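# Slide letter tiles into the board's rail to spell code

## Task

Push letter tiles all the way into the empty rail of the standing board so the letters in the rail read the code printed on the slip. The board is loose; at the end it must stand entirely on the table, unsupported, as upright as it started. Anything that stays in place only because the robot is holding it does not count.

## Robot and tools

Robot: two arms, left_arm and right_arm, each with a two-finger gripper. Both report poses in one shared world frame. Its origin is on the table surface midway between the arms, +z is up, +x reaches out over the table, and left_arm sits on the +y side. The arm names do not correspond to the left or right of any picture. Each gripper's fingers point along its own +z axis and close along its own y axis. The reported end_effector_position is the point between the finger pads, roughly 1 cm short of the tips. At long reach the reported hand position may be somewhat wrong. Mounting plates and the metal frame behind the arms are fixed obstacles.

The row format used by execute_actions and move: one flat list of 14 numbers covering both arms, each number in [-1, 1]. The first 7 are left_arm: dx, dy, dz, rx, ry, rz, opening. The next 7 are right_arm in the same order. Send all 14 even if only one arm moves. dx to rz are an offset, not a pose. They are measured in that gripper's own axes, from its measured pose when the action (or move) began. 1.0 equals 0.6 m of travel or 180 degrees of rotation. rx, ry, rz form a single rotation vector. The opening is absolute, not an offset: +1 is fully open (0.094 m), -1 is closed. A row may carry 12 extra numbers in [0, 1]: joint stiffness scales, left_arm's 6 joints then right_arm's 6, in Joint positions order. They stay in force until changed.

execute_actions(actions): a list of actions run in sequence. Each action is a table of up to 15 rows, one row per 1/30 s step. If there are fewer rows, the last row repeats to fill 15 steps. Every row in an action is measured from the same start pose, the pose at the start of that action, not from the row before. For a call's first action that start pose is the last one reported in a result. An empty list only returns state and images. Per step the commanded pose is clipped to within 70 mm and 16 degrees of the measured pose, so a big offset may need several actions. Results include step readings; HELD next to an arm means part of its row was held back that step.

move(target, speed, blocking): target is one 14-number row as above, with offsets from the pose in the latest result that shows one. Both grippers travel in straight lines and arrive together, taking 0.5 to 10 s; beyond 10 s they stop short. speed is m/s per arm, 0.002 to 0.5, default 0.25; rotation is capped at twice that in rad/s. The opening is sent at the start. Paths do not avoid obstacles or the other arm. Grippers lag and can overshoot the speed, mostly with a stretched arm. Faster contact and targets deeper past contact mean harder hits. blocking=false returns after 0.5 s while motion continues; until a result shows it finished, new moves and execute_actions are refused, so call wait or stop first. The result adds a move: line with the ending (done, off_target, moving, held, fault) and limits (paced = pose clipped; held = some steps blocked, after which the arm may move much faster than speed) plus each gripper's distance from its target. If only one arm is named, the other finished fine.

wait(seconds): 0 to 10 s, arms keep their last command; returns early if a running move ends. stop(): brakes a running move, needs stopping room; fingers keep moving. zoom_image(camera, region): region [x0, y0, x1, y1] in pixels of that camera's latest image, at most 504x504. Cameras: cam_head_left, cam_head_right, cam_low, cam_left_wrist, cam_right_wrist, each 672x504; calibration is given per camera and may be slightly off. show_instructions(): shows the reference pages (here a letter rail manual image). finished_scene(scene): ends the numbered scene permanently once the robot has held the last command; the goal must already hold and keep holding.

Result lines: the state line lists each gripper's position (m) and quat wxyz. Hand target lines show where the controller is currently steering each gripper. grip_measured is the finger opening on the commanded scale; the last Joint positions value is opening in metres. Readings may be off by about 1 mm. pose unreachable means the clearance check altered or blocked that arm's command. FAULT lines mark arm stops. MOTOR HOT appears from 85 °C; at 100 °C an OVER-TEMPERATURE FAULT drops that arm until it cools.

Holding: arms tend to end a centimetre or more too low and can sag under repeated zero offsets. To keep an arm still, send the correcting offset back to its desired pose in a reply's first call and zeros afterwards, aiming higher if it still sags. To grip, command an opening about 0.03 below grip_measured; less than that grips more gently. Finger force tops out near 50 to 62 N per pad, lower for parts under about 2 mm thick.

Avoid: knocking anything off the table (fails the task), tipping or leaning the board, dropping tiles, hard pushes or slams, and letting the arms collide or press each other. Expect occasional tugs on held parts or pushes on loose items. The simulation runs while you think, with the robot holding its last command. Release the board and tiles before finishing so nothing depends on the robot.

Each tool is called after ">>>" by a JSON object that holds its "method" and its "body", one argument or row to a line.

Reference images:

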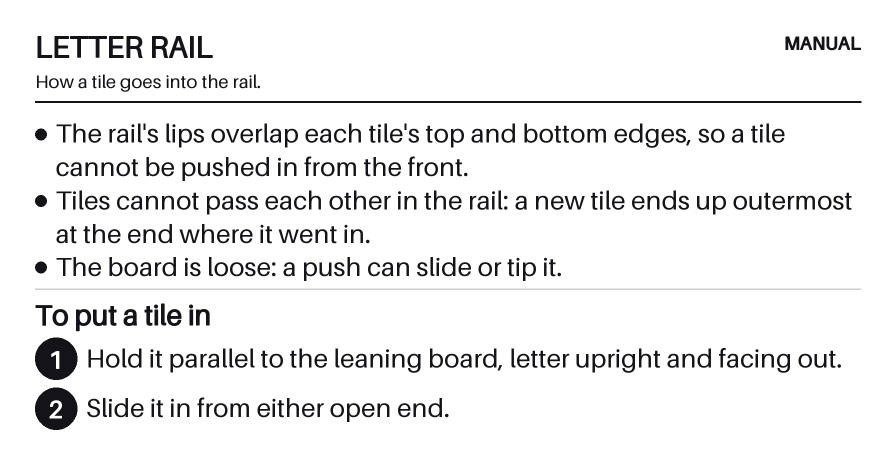

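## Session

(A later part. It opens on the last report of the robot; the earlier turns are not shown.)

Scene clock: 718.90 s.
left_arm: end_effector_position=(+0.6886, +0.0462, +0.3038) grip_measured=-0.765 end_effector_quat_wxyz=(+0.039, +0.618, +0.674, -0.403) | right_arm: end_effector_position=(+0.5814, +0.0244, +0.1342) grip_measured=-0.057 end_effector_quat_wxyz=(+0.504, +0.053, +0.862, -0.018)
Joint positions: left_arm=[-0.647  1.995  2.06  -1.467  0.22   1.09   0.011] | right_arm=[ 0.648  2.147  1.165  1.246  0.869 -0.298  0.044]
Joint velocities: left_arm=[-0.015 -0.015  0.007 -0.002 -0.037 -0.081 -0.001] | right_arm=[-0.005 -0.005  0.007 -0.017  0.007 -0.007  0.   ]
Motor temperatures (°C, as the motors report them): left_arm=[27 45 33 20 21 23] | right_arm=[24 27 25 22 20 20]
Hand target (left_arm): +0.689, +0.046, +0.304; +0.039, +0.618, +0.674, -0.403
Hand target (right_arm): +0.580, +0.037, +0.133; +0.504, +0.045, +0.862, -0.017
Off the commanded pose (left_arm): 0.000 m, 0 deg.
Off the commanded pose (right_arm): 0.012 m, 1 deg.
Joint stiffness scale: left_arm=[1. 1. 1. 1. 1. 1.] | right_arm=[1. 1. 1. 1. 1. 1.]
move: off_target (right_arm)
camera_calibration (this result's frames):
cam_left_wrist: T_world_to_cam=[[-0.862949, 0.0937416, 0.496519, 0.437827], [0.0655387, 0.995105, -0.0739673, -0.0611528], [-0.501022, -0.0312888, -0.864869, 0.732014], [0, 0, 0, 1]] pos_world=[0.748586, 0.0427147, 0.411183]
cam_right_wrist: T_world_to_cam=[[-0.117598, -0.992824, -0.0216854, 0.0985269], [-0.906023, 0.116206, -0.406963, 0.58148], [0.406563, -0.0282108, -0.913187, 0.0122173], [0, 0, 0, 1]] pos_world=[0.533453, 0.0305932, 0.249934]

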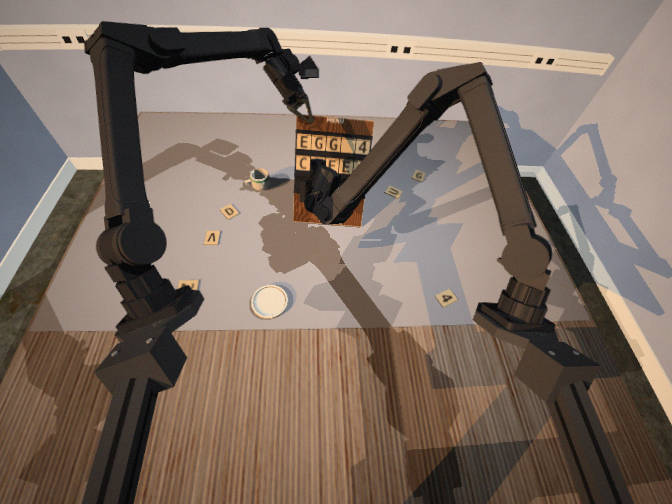

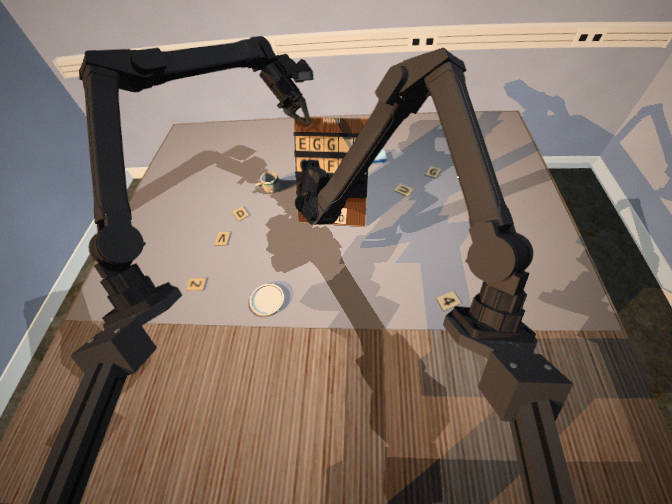

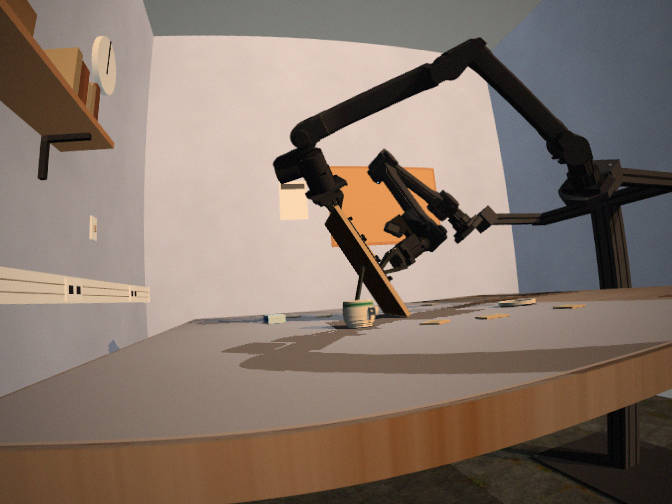

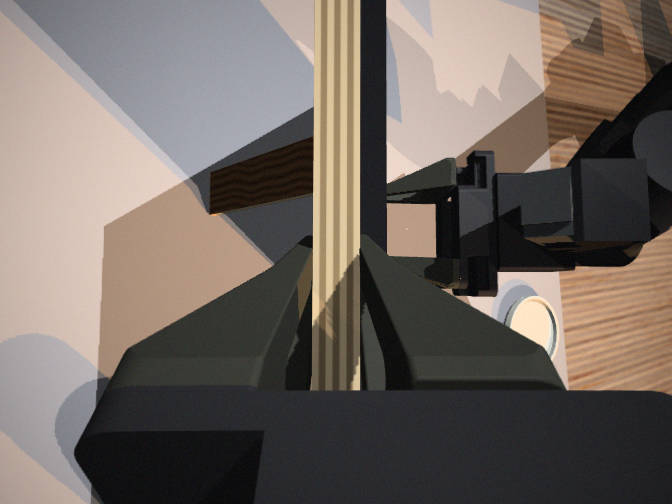

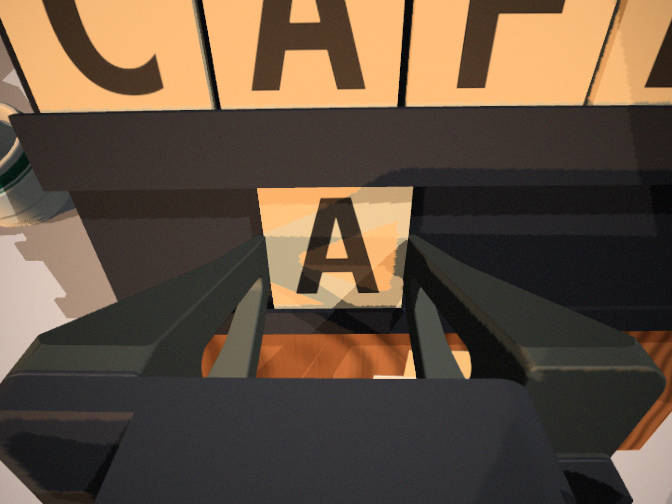

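>>> {"method": "move", "body": {
  "target": [0,0,0,0,0,0,-0.79, 0,0,0,0,0,0,0.2]
}}

>>> {"method": "move", "body": {
  "target": [0,0,0,0,0,0,-0.79, 0,0,-0.14,0,0,0,0.4],
  "speed": 0.08
}}

>>> {"method": "move", "body": {
  "target": [0,0,0,0,0,0,-0.79, 0,-0.43,0,-0.185,0.297,-0.321,0.4],
  "speed": 0.2
}}

Scene clock: 742.50 s.
left_arm: end_effector_position=(+0.6886, +0.0462, +0.3038) grip_measured=-0.765 end_effector_quat_wxyz=(+0.039, +0.618, +0.674, -0.403) | right_arm: end_effector_position=(+0.5814, +0.0244, +0.1342) grip_measured=+0.198 end_effector_quat_wxyz=(+0.504, +0.053, +0.862, -0.018)
Joint positions: left_arm=[-0.647  1.995  2.06  -1.467  0.22   1.09   0.011] | right_arm=[ 0.648  2.147  1.165  1.246  0.869 -0.298  0.056]
Joint velocities: left_arm=[ 0.015 -0.015 -0.007 -0.002 -0.051  0.037 -0.001] | right_arm=[ 0.015  0.005 -0.002 -0.002  0.037  0.007 -0.001]
Motor temperatures (°C, as the motors report them): left_arm=[27 45 33 20 21 23] | right_arm=[24 27 25 22 19 20]
Hand target (left_arm): +0.689, +0.046, +0.304; +0.039, +0.618, +0.674, -0.403
Hand target (right_arm): +0.581, +0.024, +0.134; +0.504, +0.053, +0.862, -0.018
Off the commanded pose (left_arm): 0.000 m, 0 deg.
Off the commanded pose (right_arm): 0.000 m, 0 deg.
Joint stiffness scale: left_arm=[1. 1. 1. 1. 1. 1.] | right_arm=[1. 1. 1. 1. 1. 1.]
move: done
camera_calibration (this result's frames):
cam_left_wrist: T_world_to_cam=[[-0.862949, 0.0937416, 0.496519, 0.437827], [0.0655387, 0.995105, -0.0739673, -0.0611528], [-0.501022, -0.0312888, -0.864869, 0.732014], [0, 0, 0, 1]] pos_world=[0.748586, 0.0427147, 0.411183]
cam_right_wrist: T_world_to_cam=[[-0.117598, -0.992824, -0.0216854, 0.0985269], [-0.906023, 0.116206, -0.406963, 0.58148], [0.406563, -0.0282108, -0.913187, 0.0122173], [0, 0, 0, 1]] pos_world=[0.533453, 0.0305932, 0.249934]

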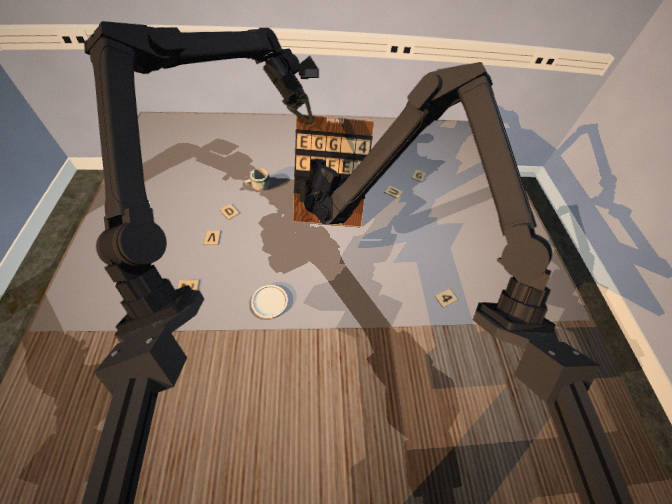

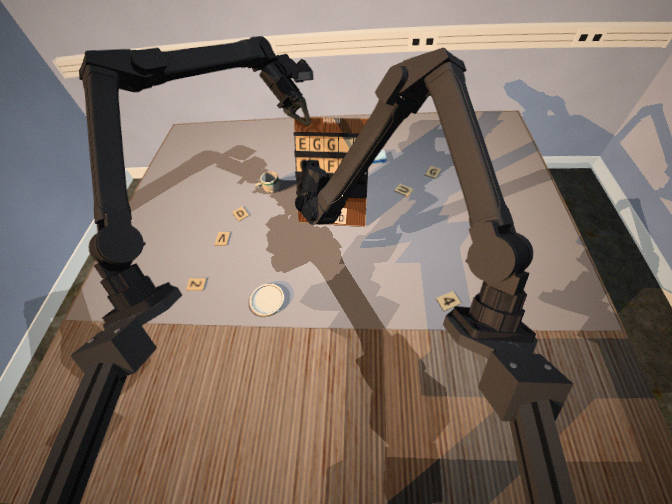

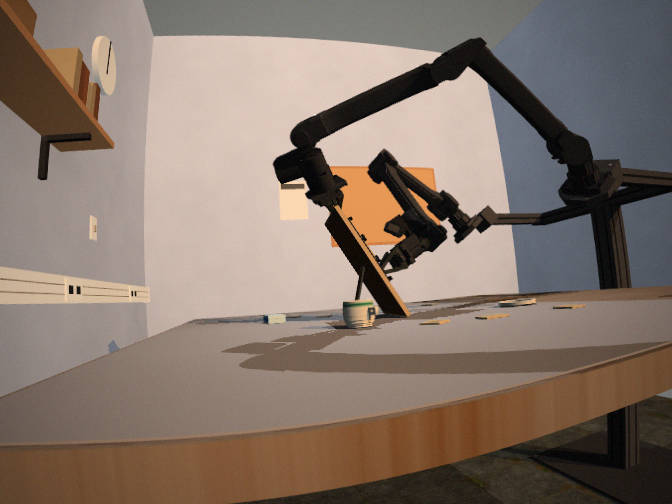

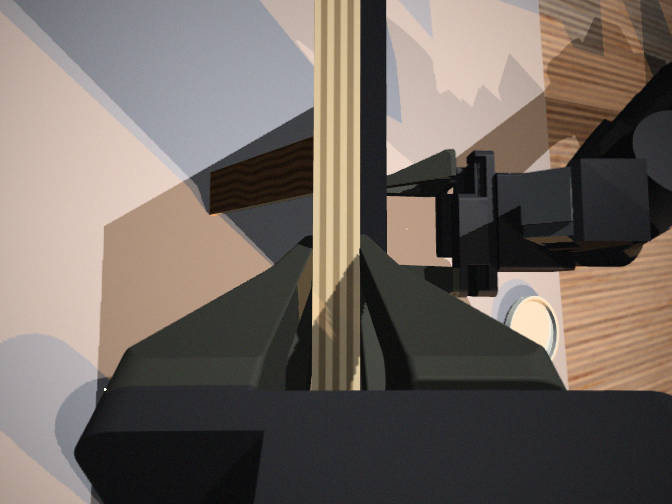

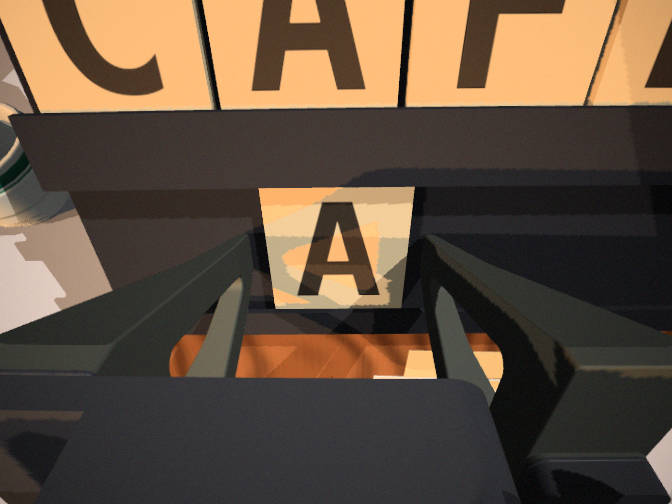

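Scene clock: 743.93 s.
left_arm: end_effector_position=(+0.6886, +0.0462, +0.3038) grip_measured=-0.765 end_effector_quat_wxyz=(+0.039, +0.618, +0.674, -0.403) | right_arm: end_effector_position=(+0.5040, +0.0328, +0.1627) grip_measured=+0.398 end_effector_quat_wxyz=(+0.497, +0.048, +0.866, -0.020)
Joint positions: left_arm=[-0.647  1.995  2.06  -1.467  0.22   1.09   0.011] | right_arm=[ 0.765  2.144  1.024  1.4    0.987 -0.341  0.066]
Joint velocities: left_arm=[-0.005 -0.015  0.002 -0.002 -0.022 -0.037 -0.001] | right_arm=[ 0.005 -0.015 -0.002 -0.002  0.022  0.022 -0.001]
Motor temperatures (°C, as the motors report them): left_arm=[27 45 33 20 21 23] | right_arm=[24 27 25 22 19 20]
Hand target (left_arm): +0.689, +0.046, +0.304; +0.039, +0.618, +0.674, -0.403
Hand target (right_arm): +0.508, +0.032, +0.175; +0.504, +0.053, +0.862, -0.018
Off the commanded pose (left_arm): 0.000 m, 0 deg.
Off the commanded pose (right_arm): 0.014 m, 1 deg.
Joint stiffness scale: left_arm=[1. 1. 1. 1. 1. 1.] | right_arm=[1. 1. 1. 1. 1. 1.]
move: off_target (right_arm)
camera_calibration (this result's frames):
cam_left_wrist: T_world_to_cam=[[-0.862949, 0.0937416, 0.496519, 0.437827], [0.0655387, 0.995105, -0.0739673, -0.0611528], [-0.501022, -0.0312888, -0.864869, 0.732014], [0, 0, 0, 1]] pos_world=[0.748586, 0.0427147, 0.411183]
cam_right_wrist: T_world_to_cam=[[-0.112046, -0.993633, -0.0118252, 0.0940242], [-0.913442, 0.107674, -0.392467, 0.523626], [0.391241, -0.0331727, -0.91969, 0.0788863], [0, 0, 0, 1]] pos_world=[0.457974, 0.0396614, 0.279169]

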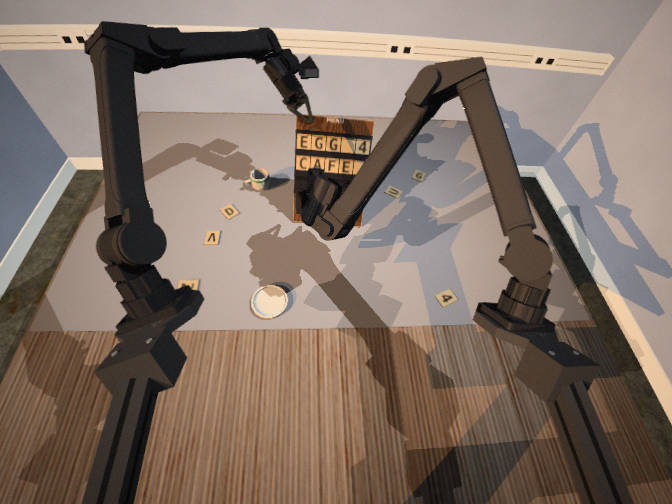

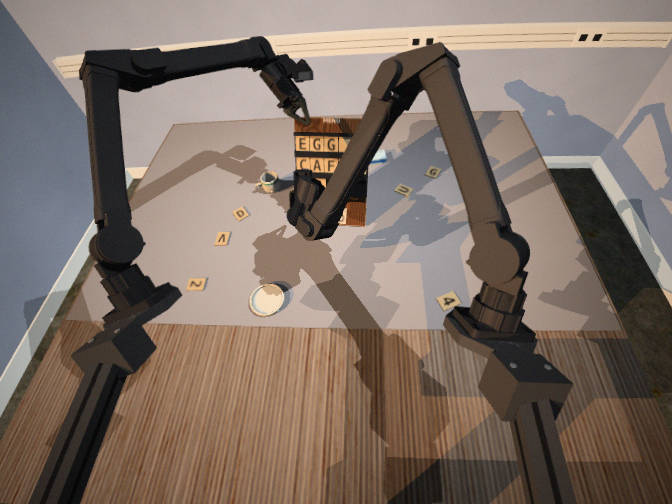

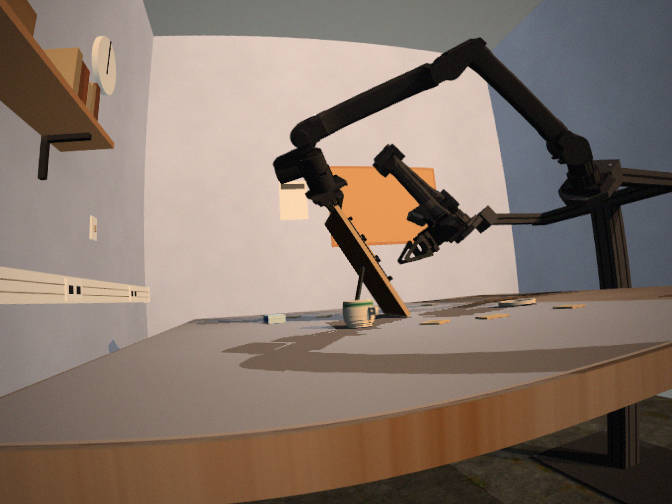

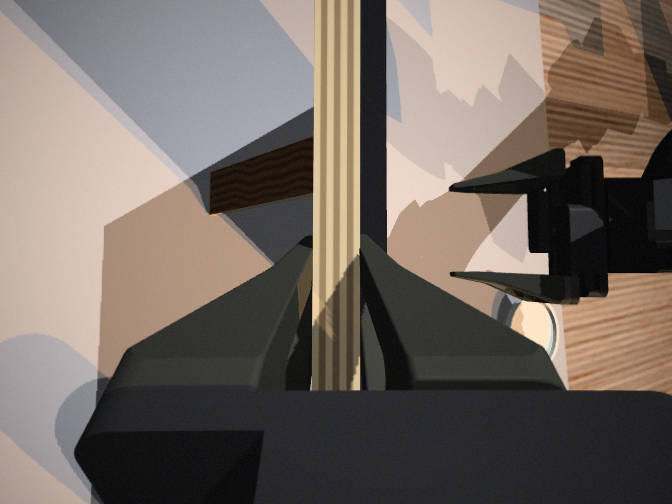

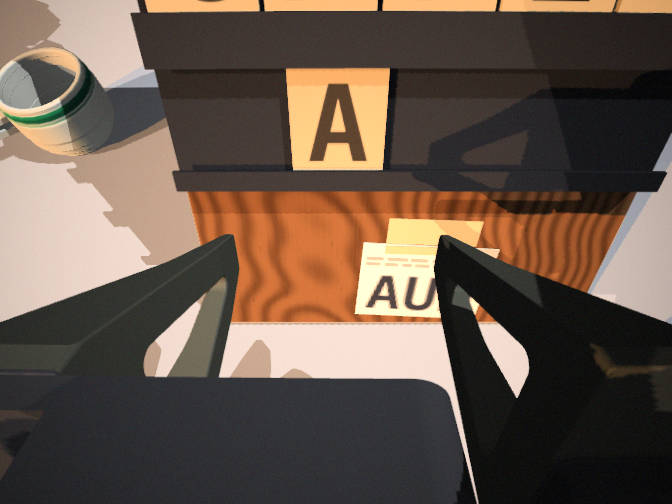

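Scene clock: 748.13 s.
left_arm: end_effector_position=(+0.6886, +0.0462, +0.3038) grip_measured=-0.765 end_effector_quat_wxyz=(+0.039, +0.618, +0.674, -0.403) | right_arm: end_effector_position=(+0.4605, -0.2246, +0.1517) grip_measured=+0.399 end_effector_quat_wxyz=(-0.013, -0.487, +0.873, +0.010)
Joint positions: left_arm=[-0.647  1.995  2.06  -1.467  0.22   1.09   0.011] | right_arm=[ 0.295  1.387  0.866 -0.516  0.408 -0.714  0.066]
Joint velocities: left_arm=[-0.005  0.005 -0.012  0.017  0.051  0.007  0.001] | right_arm=[-0.015 -0.005 -0.007  0.007 -0.037 -0.051 -0.   ]
Motor temperatures (°C, as the motors report them): left_arm=[27 45 33 20 21 23] | right_arm=[24 27 25 22 19 20]
Hand target (left_arm): +0.689, +0.046, +0.304; +0.039, +0.618, +0.674, -0.403
Hand target (right_arm): +0.479, -0.227, +0.161; +0.002, -0.485, +0.874, +0.006
Off the commanded pose (left_arm): 0.000 m, 0 deg.
Off the commanded pose (right_arm): 0.018 m, 2 deg.
Joint stiffness scale: left_arm=[1. 1. 1. 1. 1. 1.] | right_arm=[1. 1. 1. 1. 1. 1.]
move: off_target (right_arm)
camera_calibration (this result's frames):
cam_left_wrist: T_world_to_cam=[[-0.862949, 0.0937416, 0.496519, 0.437827], [0.0655387, 0.995105, -0.0739673, -0.0611528], [-0.501022, -0.0312888, -0.864869, 0.732014], [0, 0, 0, 1]] pos_world=[0.748586, 0.0427147, 0.411183]
cam_right_wrist: T_world_to_cam=[[0.848671, -0.528432, -0.0227314, -0.503049], [-0.40864, -0.682357, 0.606137, -0.0541132], [-0.335813, -0.505122, -0.795035, 0.28709], [0, 0, 0, 1]] pos_world=[0.501219, -0.157736, 0.249612]

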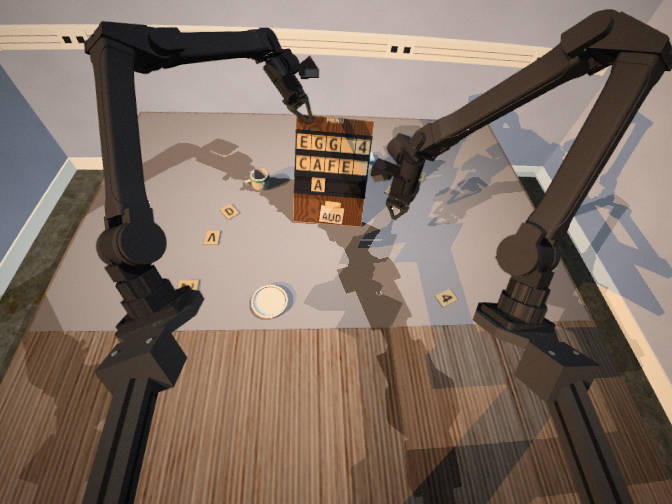

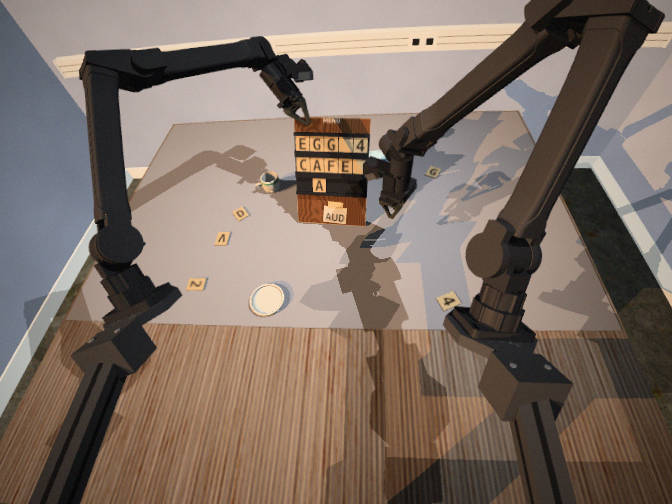

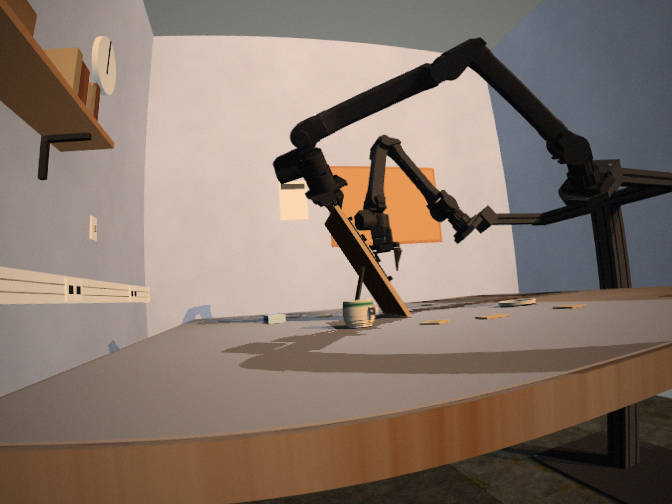

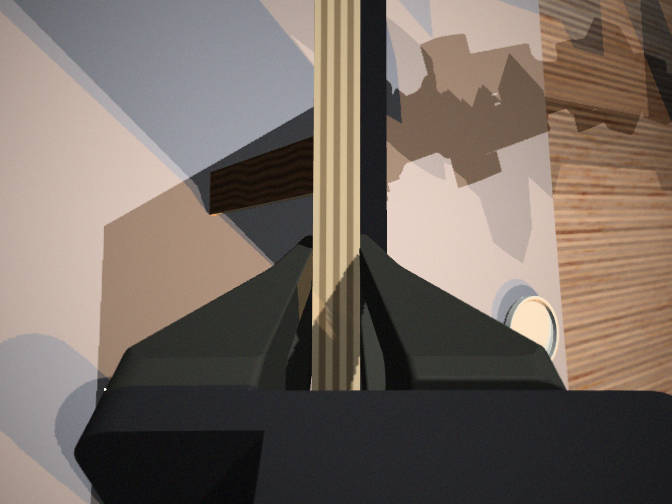

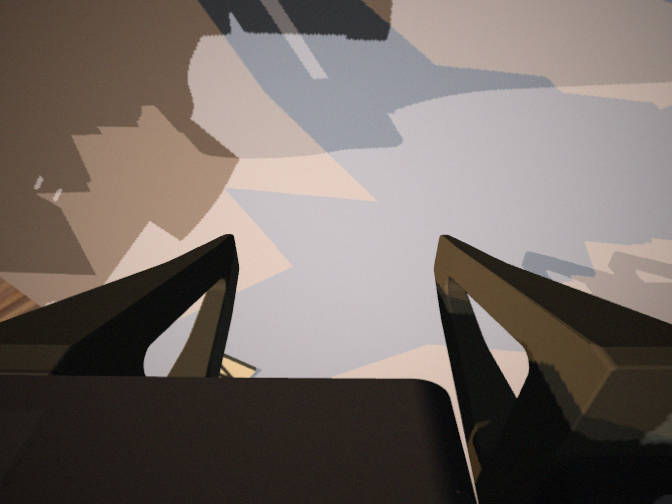

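>>> {"method": "move", "body": {
  "target": [0,0,0,0,0,0,-0.79, -0.122,-0.355,0.125,0.0096,-0.004,0,0.4],
  "speed": 0.15
}}

Scene clock: 762.37 s.
left_arm: end_effector_position=(+0.6886, +0.0462, +0.3038) grip_measured=-0.765 end_effector_quat_wxyz=(+0.039, +0.618, +0.674, -0.403) | right_arm: end_effector_position=(+0.6669, -0.2738, +0.0729) grip_measured=+0.399 end_effector_quat_wxyz=(-0.002, -0.483, +0.876, +0.001)
Joint positions: left_arm=[-0.647  1.995  2.06  -1.467  0.22   1.09   0.011] | right_arm=[ 0.07   1.752  1.492 -0.678  0.295 -0.916  0.066]
Joint velocities: left_arm=[-0.005 -0.005 -0.002 -0.002 -0.007  0.051 -0.001] | right_arm=[-0.024  0.005  0.002 -0.007  0.051 -0.037 -0.002]
Motor temperatures (°C, as the motors report them): left_arm=[27 46 33 20 21 23] | right_arm=[24 27 26 22 19 20]
Hand target (left_arm): +0.689, +0.046, +0.304; +0.039, +0.618, +0.674, -0.403
Hand target (right_arm): +0.676, -0.276, +0.070; +0.000, -0.487, +0.873, -0.001
Off the commanded pose (left_arm): 0.000 m, 0 deg.
Off the commanded pose (right_arm): 0.011 m, 1 deg.
Joint stiffness scale: left_arm=[1. 1. 1. 1. 1. 1.] | right_arm=[1. 1. 1. 1. 1. 1.]
move: off_target (right_arm)
camera_calibration (this result's frames):
cam_left_wrist: T_world_to_cam=[[-0.862949, 0.0937416, 0.496519, 0.437827], [0.0655387, 0.995105, -0.0739673, -0.0611528], [-0.501022, -0.0312888, -0.864869, 0.732014], [0, 0, 0, 1]] pos_world=[0.748586, 0.0427147, 0.411183]
cam_right_wrist: T_world_to_cam=[[0.844249, -0.535932, 0.00457615, -0.707097], [-0.432027, -0.675465, 0.597578, 0.0625984], [-0.31717, -0.506482, -0.801798, 0.256628], [0, 0, 0, 1]] pos_world=[0.705405, -0.206696, 0.171592]

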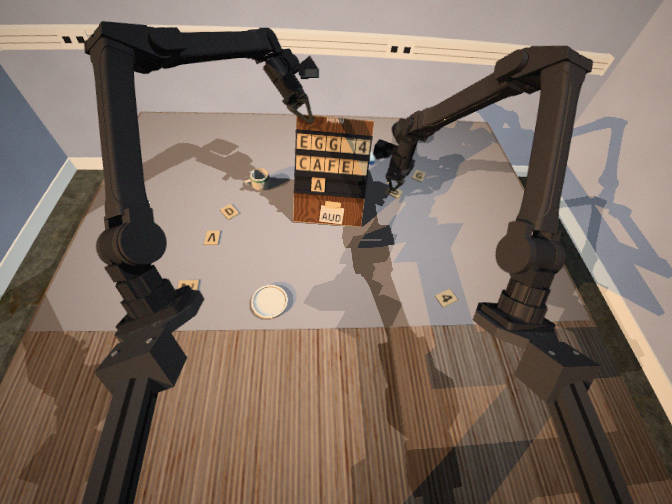

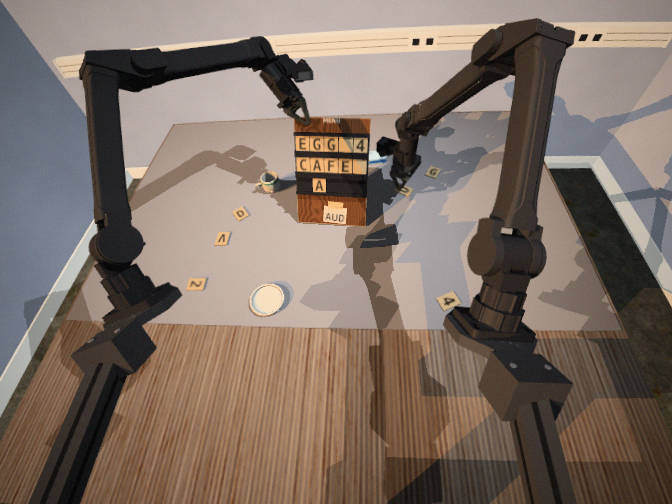

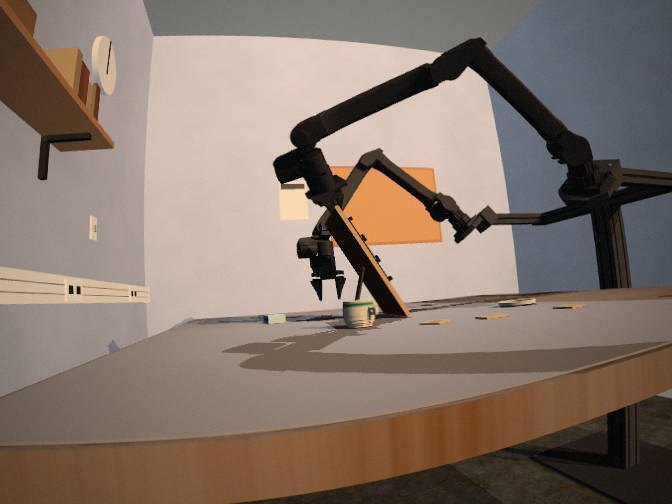

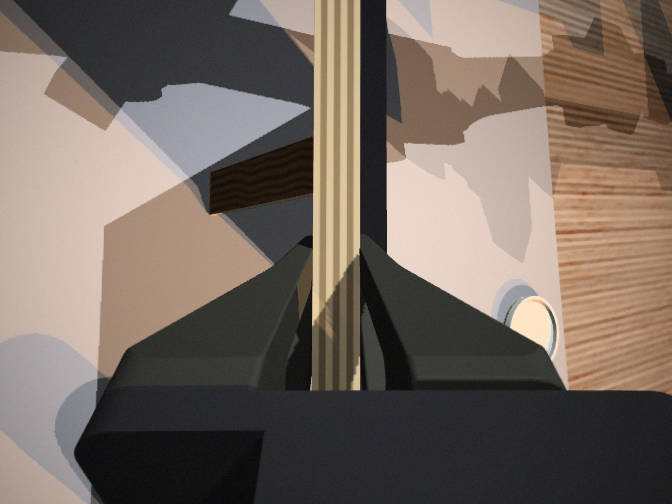

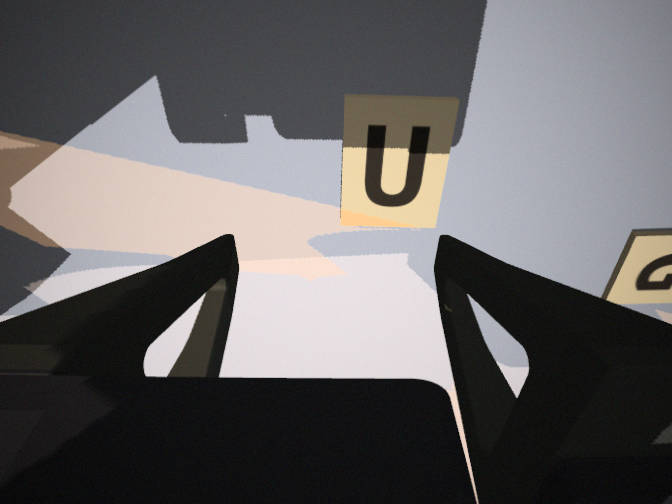

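>>> {"method": "move", "body": {
  "target": [0,0,0,0,0,0,-0.79, 0,-0.052,0.06,0,0,0.008,0.4],
  "speed": 0.05
}}

Scene clock: 772.80 s.
left_arm: end_effector_position=(+0.6886, +0.0462, +0.3038) grip_measured=-0.765 end_effector_quat_wxyz=(+0.039, +0.618, +0.674, -0.403) | right_arm: end_effector_position=(+0.6811, -0.2869, +0.0411) grip_measured=+0.399 end_effector_quat_wxyz=(-0.006, -0.471, +0.882, +0.004)
Joint positions: left_arm=[-0.647  1.995  2.06  -1.467  0.22   1.09   0.011] | right_arm=[ 0.031  1.831  1.569 -0.679  0.269 -0.917  0.066]
Joint velocities: left_arm=[ 0.005  0.005  0.007 -0.002 -0.022 -0.022 -0.   ] | right_arm=[-0.005 -0.015  0.002 -0.007  0.022 -0.066 -0.001]
Motor temperatures (°C, as the motors report them): left_arm=[27 46 33 20 21 23] | right_arm=[24 28 27 22 19 20]
Hand target (left_arm): +0.689, +0.046, +0.304; +0.039, +0.618, +0.674, -0.403
Hand target (right_arm): +0.692, -0.291, +0.037; -0.002, -0.472, +0.882, +0.001
Off the commanded pose (left_arm): 0.000 m, 0 deg.
Off the commanded pose (right_arm): 0.013 m, 1 deg.
Joint stiffness scale: left_arm=[1. 1. 1. 1. 1. 1.] | right_arm=[1. 1. 1. 1. 1. 1.]
move: off_target (right_arm)
camera_calibration (this result's frames):
cam_left_wrist: T_world_to_cam=[[-0.862949, 0.0937416, 0.496519, 0.437827], [0.0655387, 0.995105, -0.0739673, -0.0611528], [-0.501022, -0.0312888, -0.864869, 0.732014], [0, 0, 0, 1]] pos_world=[0.748586, 0.0427147, 0.411183]
cam_right_wrist: T_world_to_cam=[[0.828609, -0.559805, -0.00512991, -0.721781], [-0.444858, -0.663975, 0.601032, 0.0907332], [-0.339867, -0.495738, -0.799209, 0.247445], [0, 0, 0, 1]] pos_world=[0.722535, -0.221144, 0.139524]

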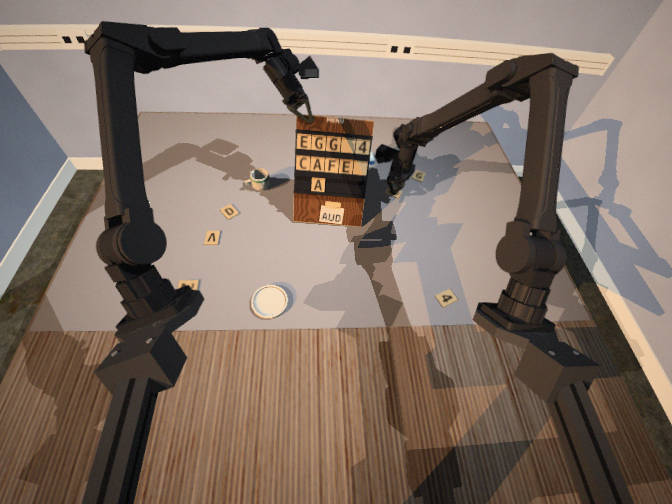

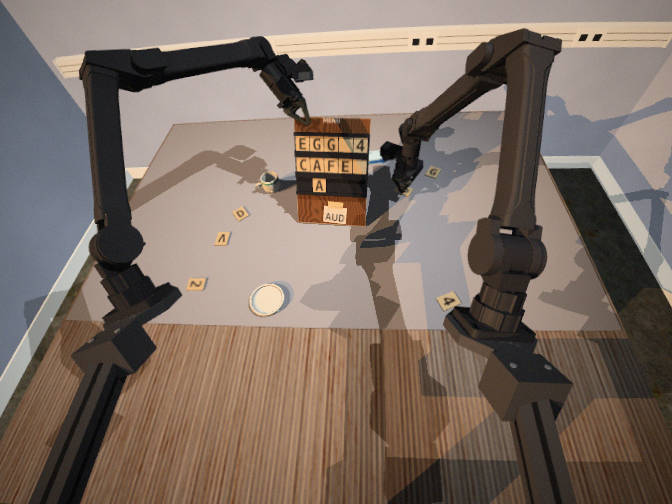

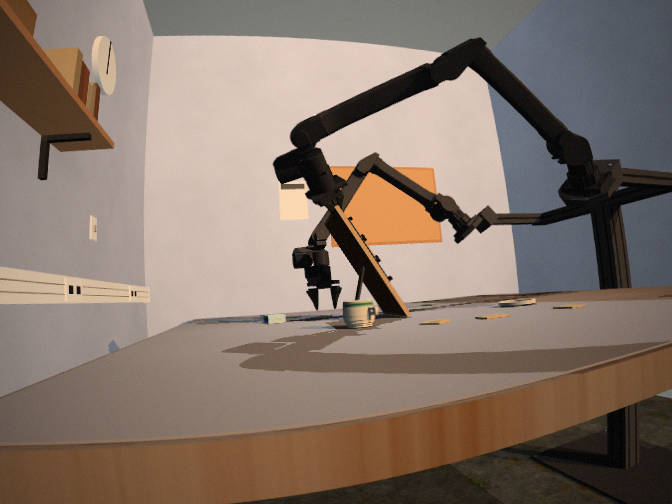

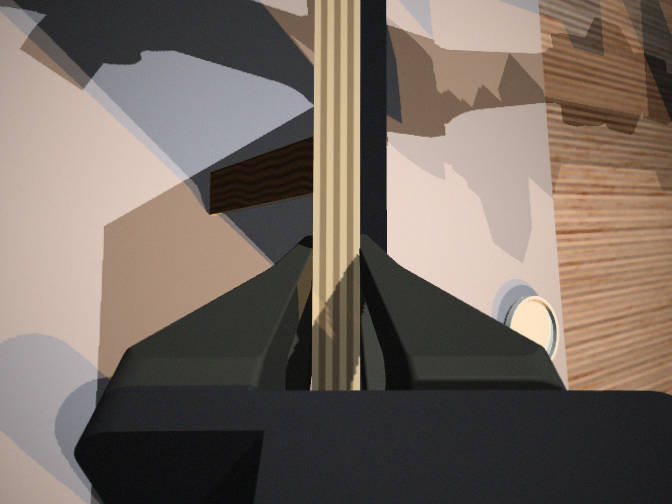

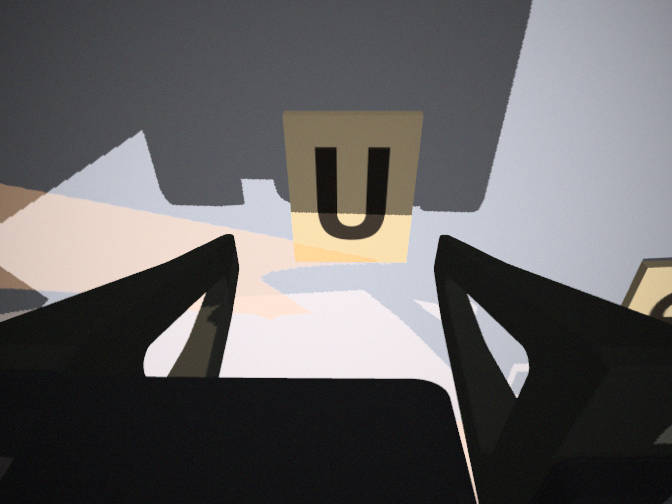

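>>> {"method": "move", "body": {
  "target": [0,0,0,0,0,0,-0.79, -0.010,-0.027,0.05,0.004,-0.002,0,0.4],
  "speed": 0.03
}}

Scene clock: 787.53 s.
left_arm: end_effector_position=(+0.6886, +0.0462, +0.3038) grip_measured=-0.765 end_effector_quat_wxyz=(+0.039, +0.618, +0.674, -0.403) | right_arm: end_effector_position=(+0.6842, -0.2865, +0.0172) grip_measured=+0.399 end_effector_quat_wxyz=(-0.008, -0.470, +0.882, +0.006)
Joint positions: left_arm=[-0.647  1.995  2.06  -1.467  0.22   1.09   0.011] | right_arm=[ 0.02   1.887  1.607 -0.665  0.262 -0.924  0.066]
Joint velocities: left_arm=[ 0.005  0.005  0.012 -0.012  0.066  0.022 -0.   ] | right_arm=[ 0.005  0.005 -0.007  0.022  0.007 -0.022  0.   ]
Motor temperatures (°C, as the motors report them): left_arm=[27 46 33 20 21 23] | right_arm=[24 29 28 22 19 20]
Hand target (left_arm): +0.689, +0.046, +0.304; +0.039, +0.618, +0.674, -0.403
Hand target (right_arm): +0.697, -0.291, +0.011; +0.000, -0.471, +0.882, -0.000
Off the commanded pose (left_arm): 0.000 m, 0 deg.
Off the commanded pose (right_arm): 0.015 m, 1 deg.
Joint stiffness scale: left_arm=[1. 1. 1. 1. 1. 1.] | right_arm=[1. 1. 1. 1. 1. 1.]
move: off_target (right_arm)
camera_calibration (this result's frames):
cam_left_wrist: T_world_to_cam=[[-0.862949, 0.0937416, 0.496519, 0.437827], [0.0655387, 0.995105, -0.0739673, -0.0611528], [-0.501022, -0.0312888, -0.864869, 0.732014], [0, 0, 0, 1]] pos_world=[0.748586, 0.0427147, 0.411183]
cam_right_wrist: T_world_to_cam=[[0.828414, -0.560027, -0.00998587, -0.724033], [-0.441705, -0.664143, 0.603167, 0.104438], [-0.344422, -0.495261, -0.797553, 0.232808], [0, 0, 0, 1]] pos_world=[0.726114, -0.220815, 0.115453]

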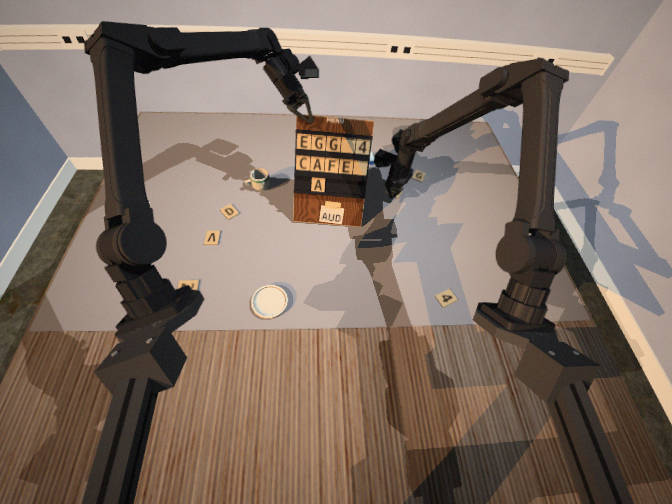

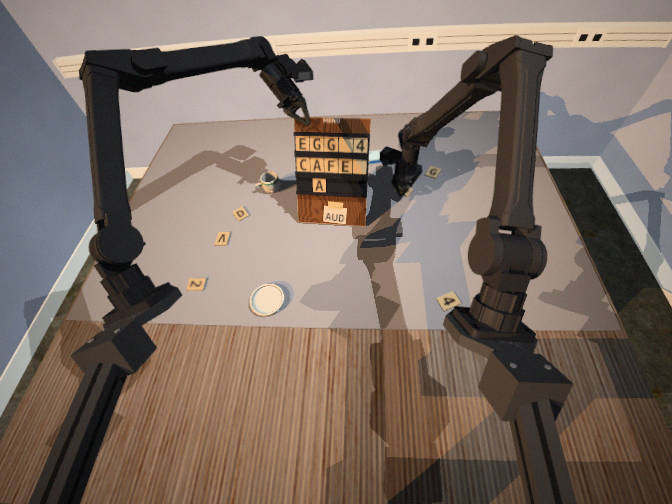

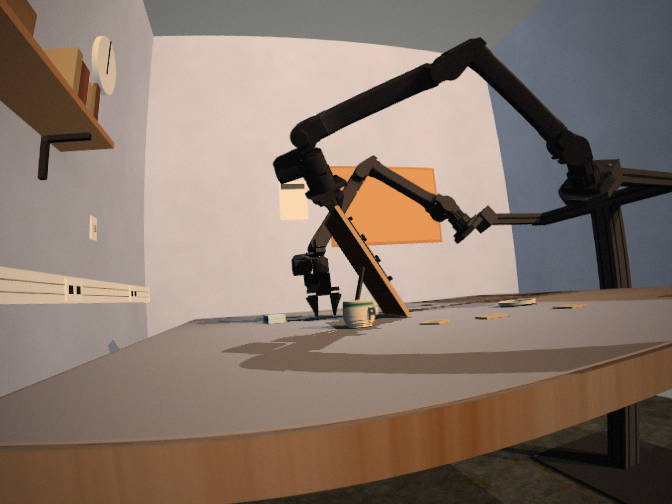

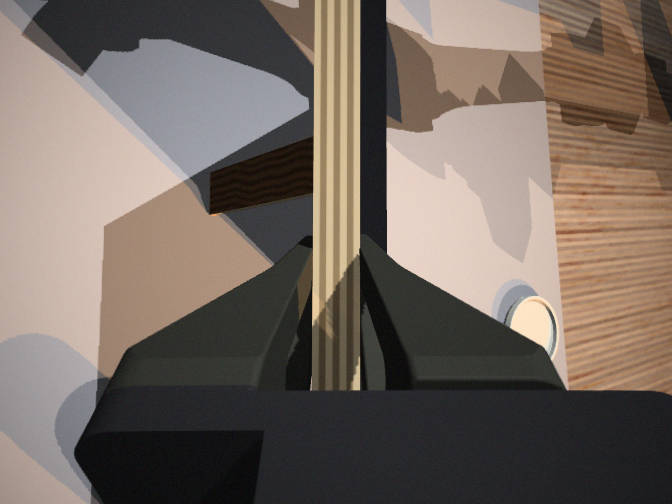

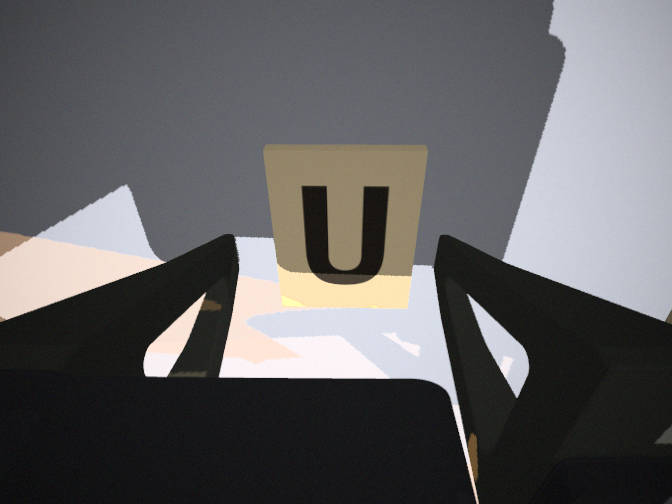

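>>> {"method": "move", "body": {
  "target": [0,0,0,0,0,0,-0.79, -0.010,-0.012,0.008,0.010,-0.006,0,0.4],
  "speed": 0.02
}}

Scene clock: 793.93 s.
left_arm: end_effector_position=(+0.6886, +0.0462, +0.3038) grip_measured=-0.765 end_effector_quat_wxyz=(+0.039, +0.618, +0.674, -0.403) | right_arm: end_effector_position=(+0.6851, -0.2867, +0.0172) grip_measured=+0.399 end_effector_quat_wxyz=(-0.007, -0.470, +0.883, +0.004)
Joint positions: left_arm=[-0.647  1.995  2.06  -1.467  0.22   1.09   0.011] | right_arm=[ 0.02   1.887  1.607 -0.661  0.263 -0.924  0.066]
Joint velocities: left_arm=[-0.005  0.005  0.007 -0.022  0.051 -0.022 -0.001] | right_arm=[ 0.005 -0.005 -0.002 -0.007 -0.022  0.037 -0.   ]
Motor temperatures (°C, as the motors report them): left_arm=[27 46 33 20 21 23] | right_arm=[24 29 28 22 19 20]
Hand target (left_arm): +0.689, +0.046, +0.304; +0.039, +0.618, +0.674, -0.403
Hand target (right_arm): +0.693, -0.286, +0.013; +0.007, -0.470, +0.883, -0.004
Off the commanded pose (left_arm): 0.000 m, 0 deg.
Off the commanded pose (right_arm): 0.010 m, 2 deg.
Joint stiffness scale: left_arm=[1. 1. 1. 1. 1. 1.] | right_arm=[1. 1. 1. 1. 1. 1.]
move: done
camera_calibration (this result's frames):
cam_left_wrist: T_world_to_cam=[[-0.862949, 0.0937416, 0.496519, 0.437827], [0.0655387, 0.995105, -0.0739673, -0.0611528], [-0.501022, -0.0312888, -0.864869, 0.732014], [0, 0, 0, 1]] pos_world=[0.748586, 0.0427147, 0.411183]
cam_right_wrist: T_world_to_cam=[[0.8279, -0.560843, -0.00612141, -0.724868], [-0.444618, -0.662906, 0.602387, 0.107082], [-0.341903, -0.495994, -0.798181, 0.231084], [0, 0, 0, 1]] pos_world=[0.726737, -0.220935, 0.115505]

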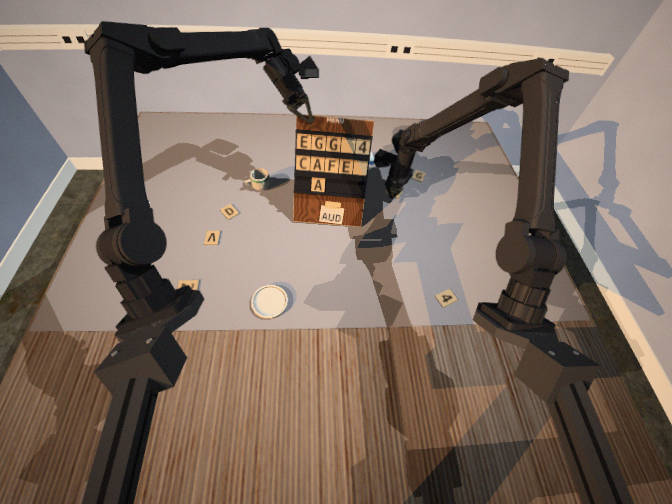

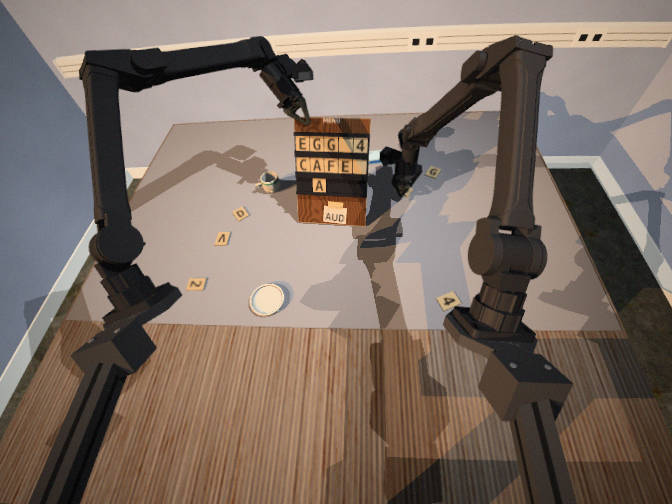

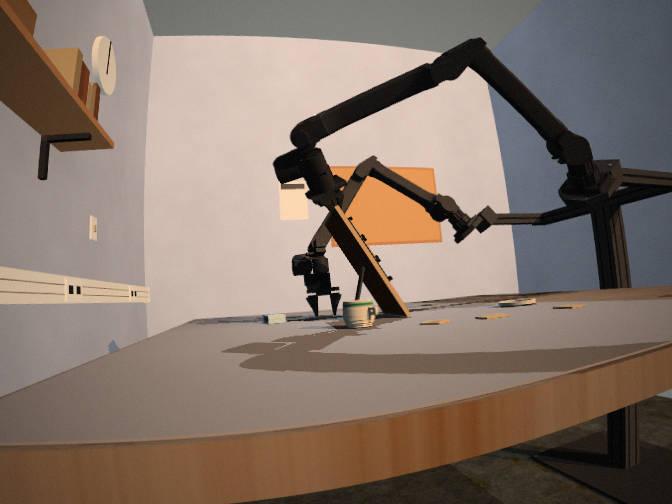

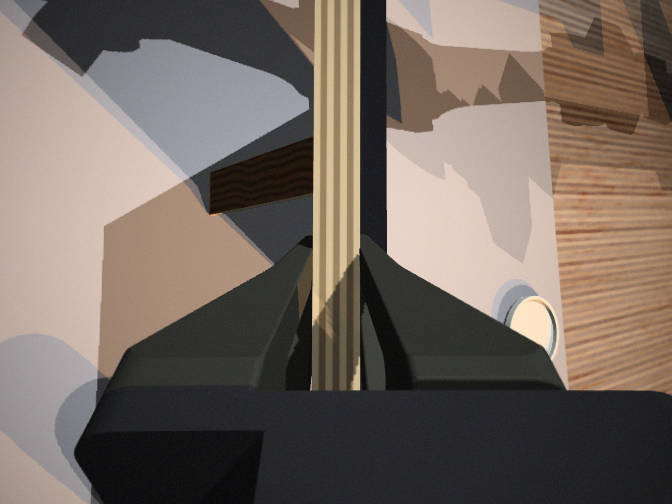

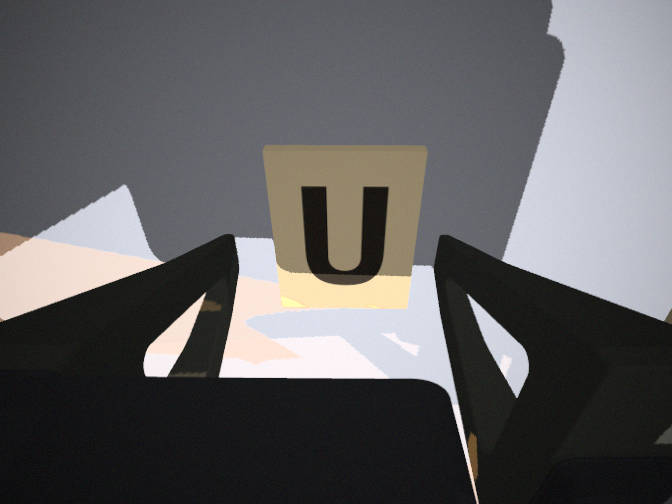

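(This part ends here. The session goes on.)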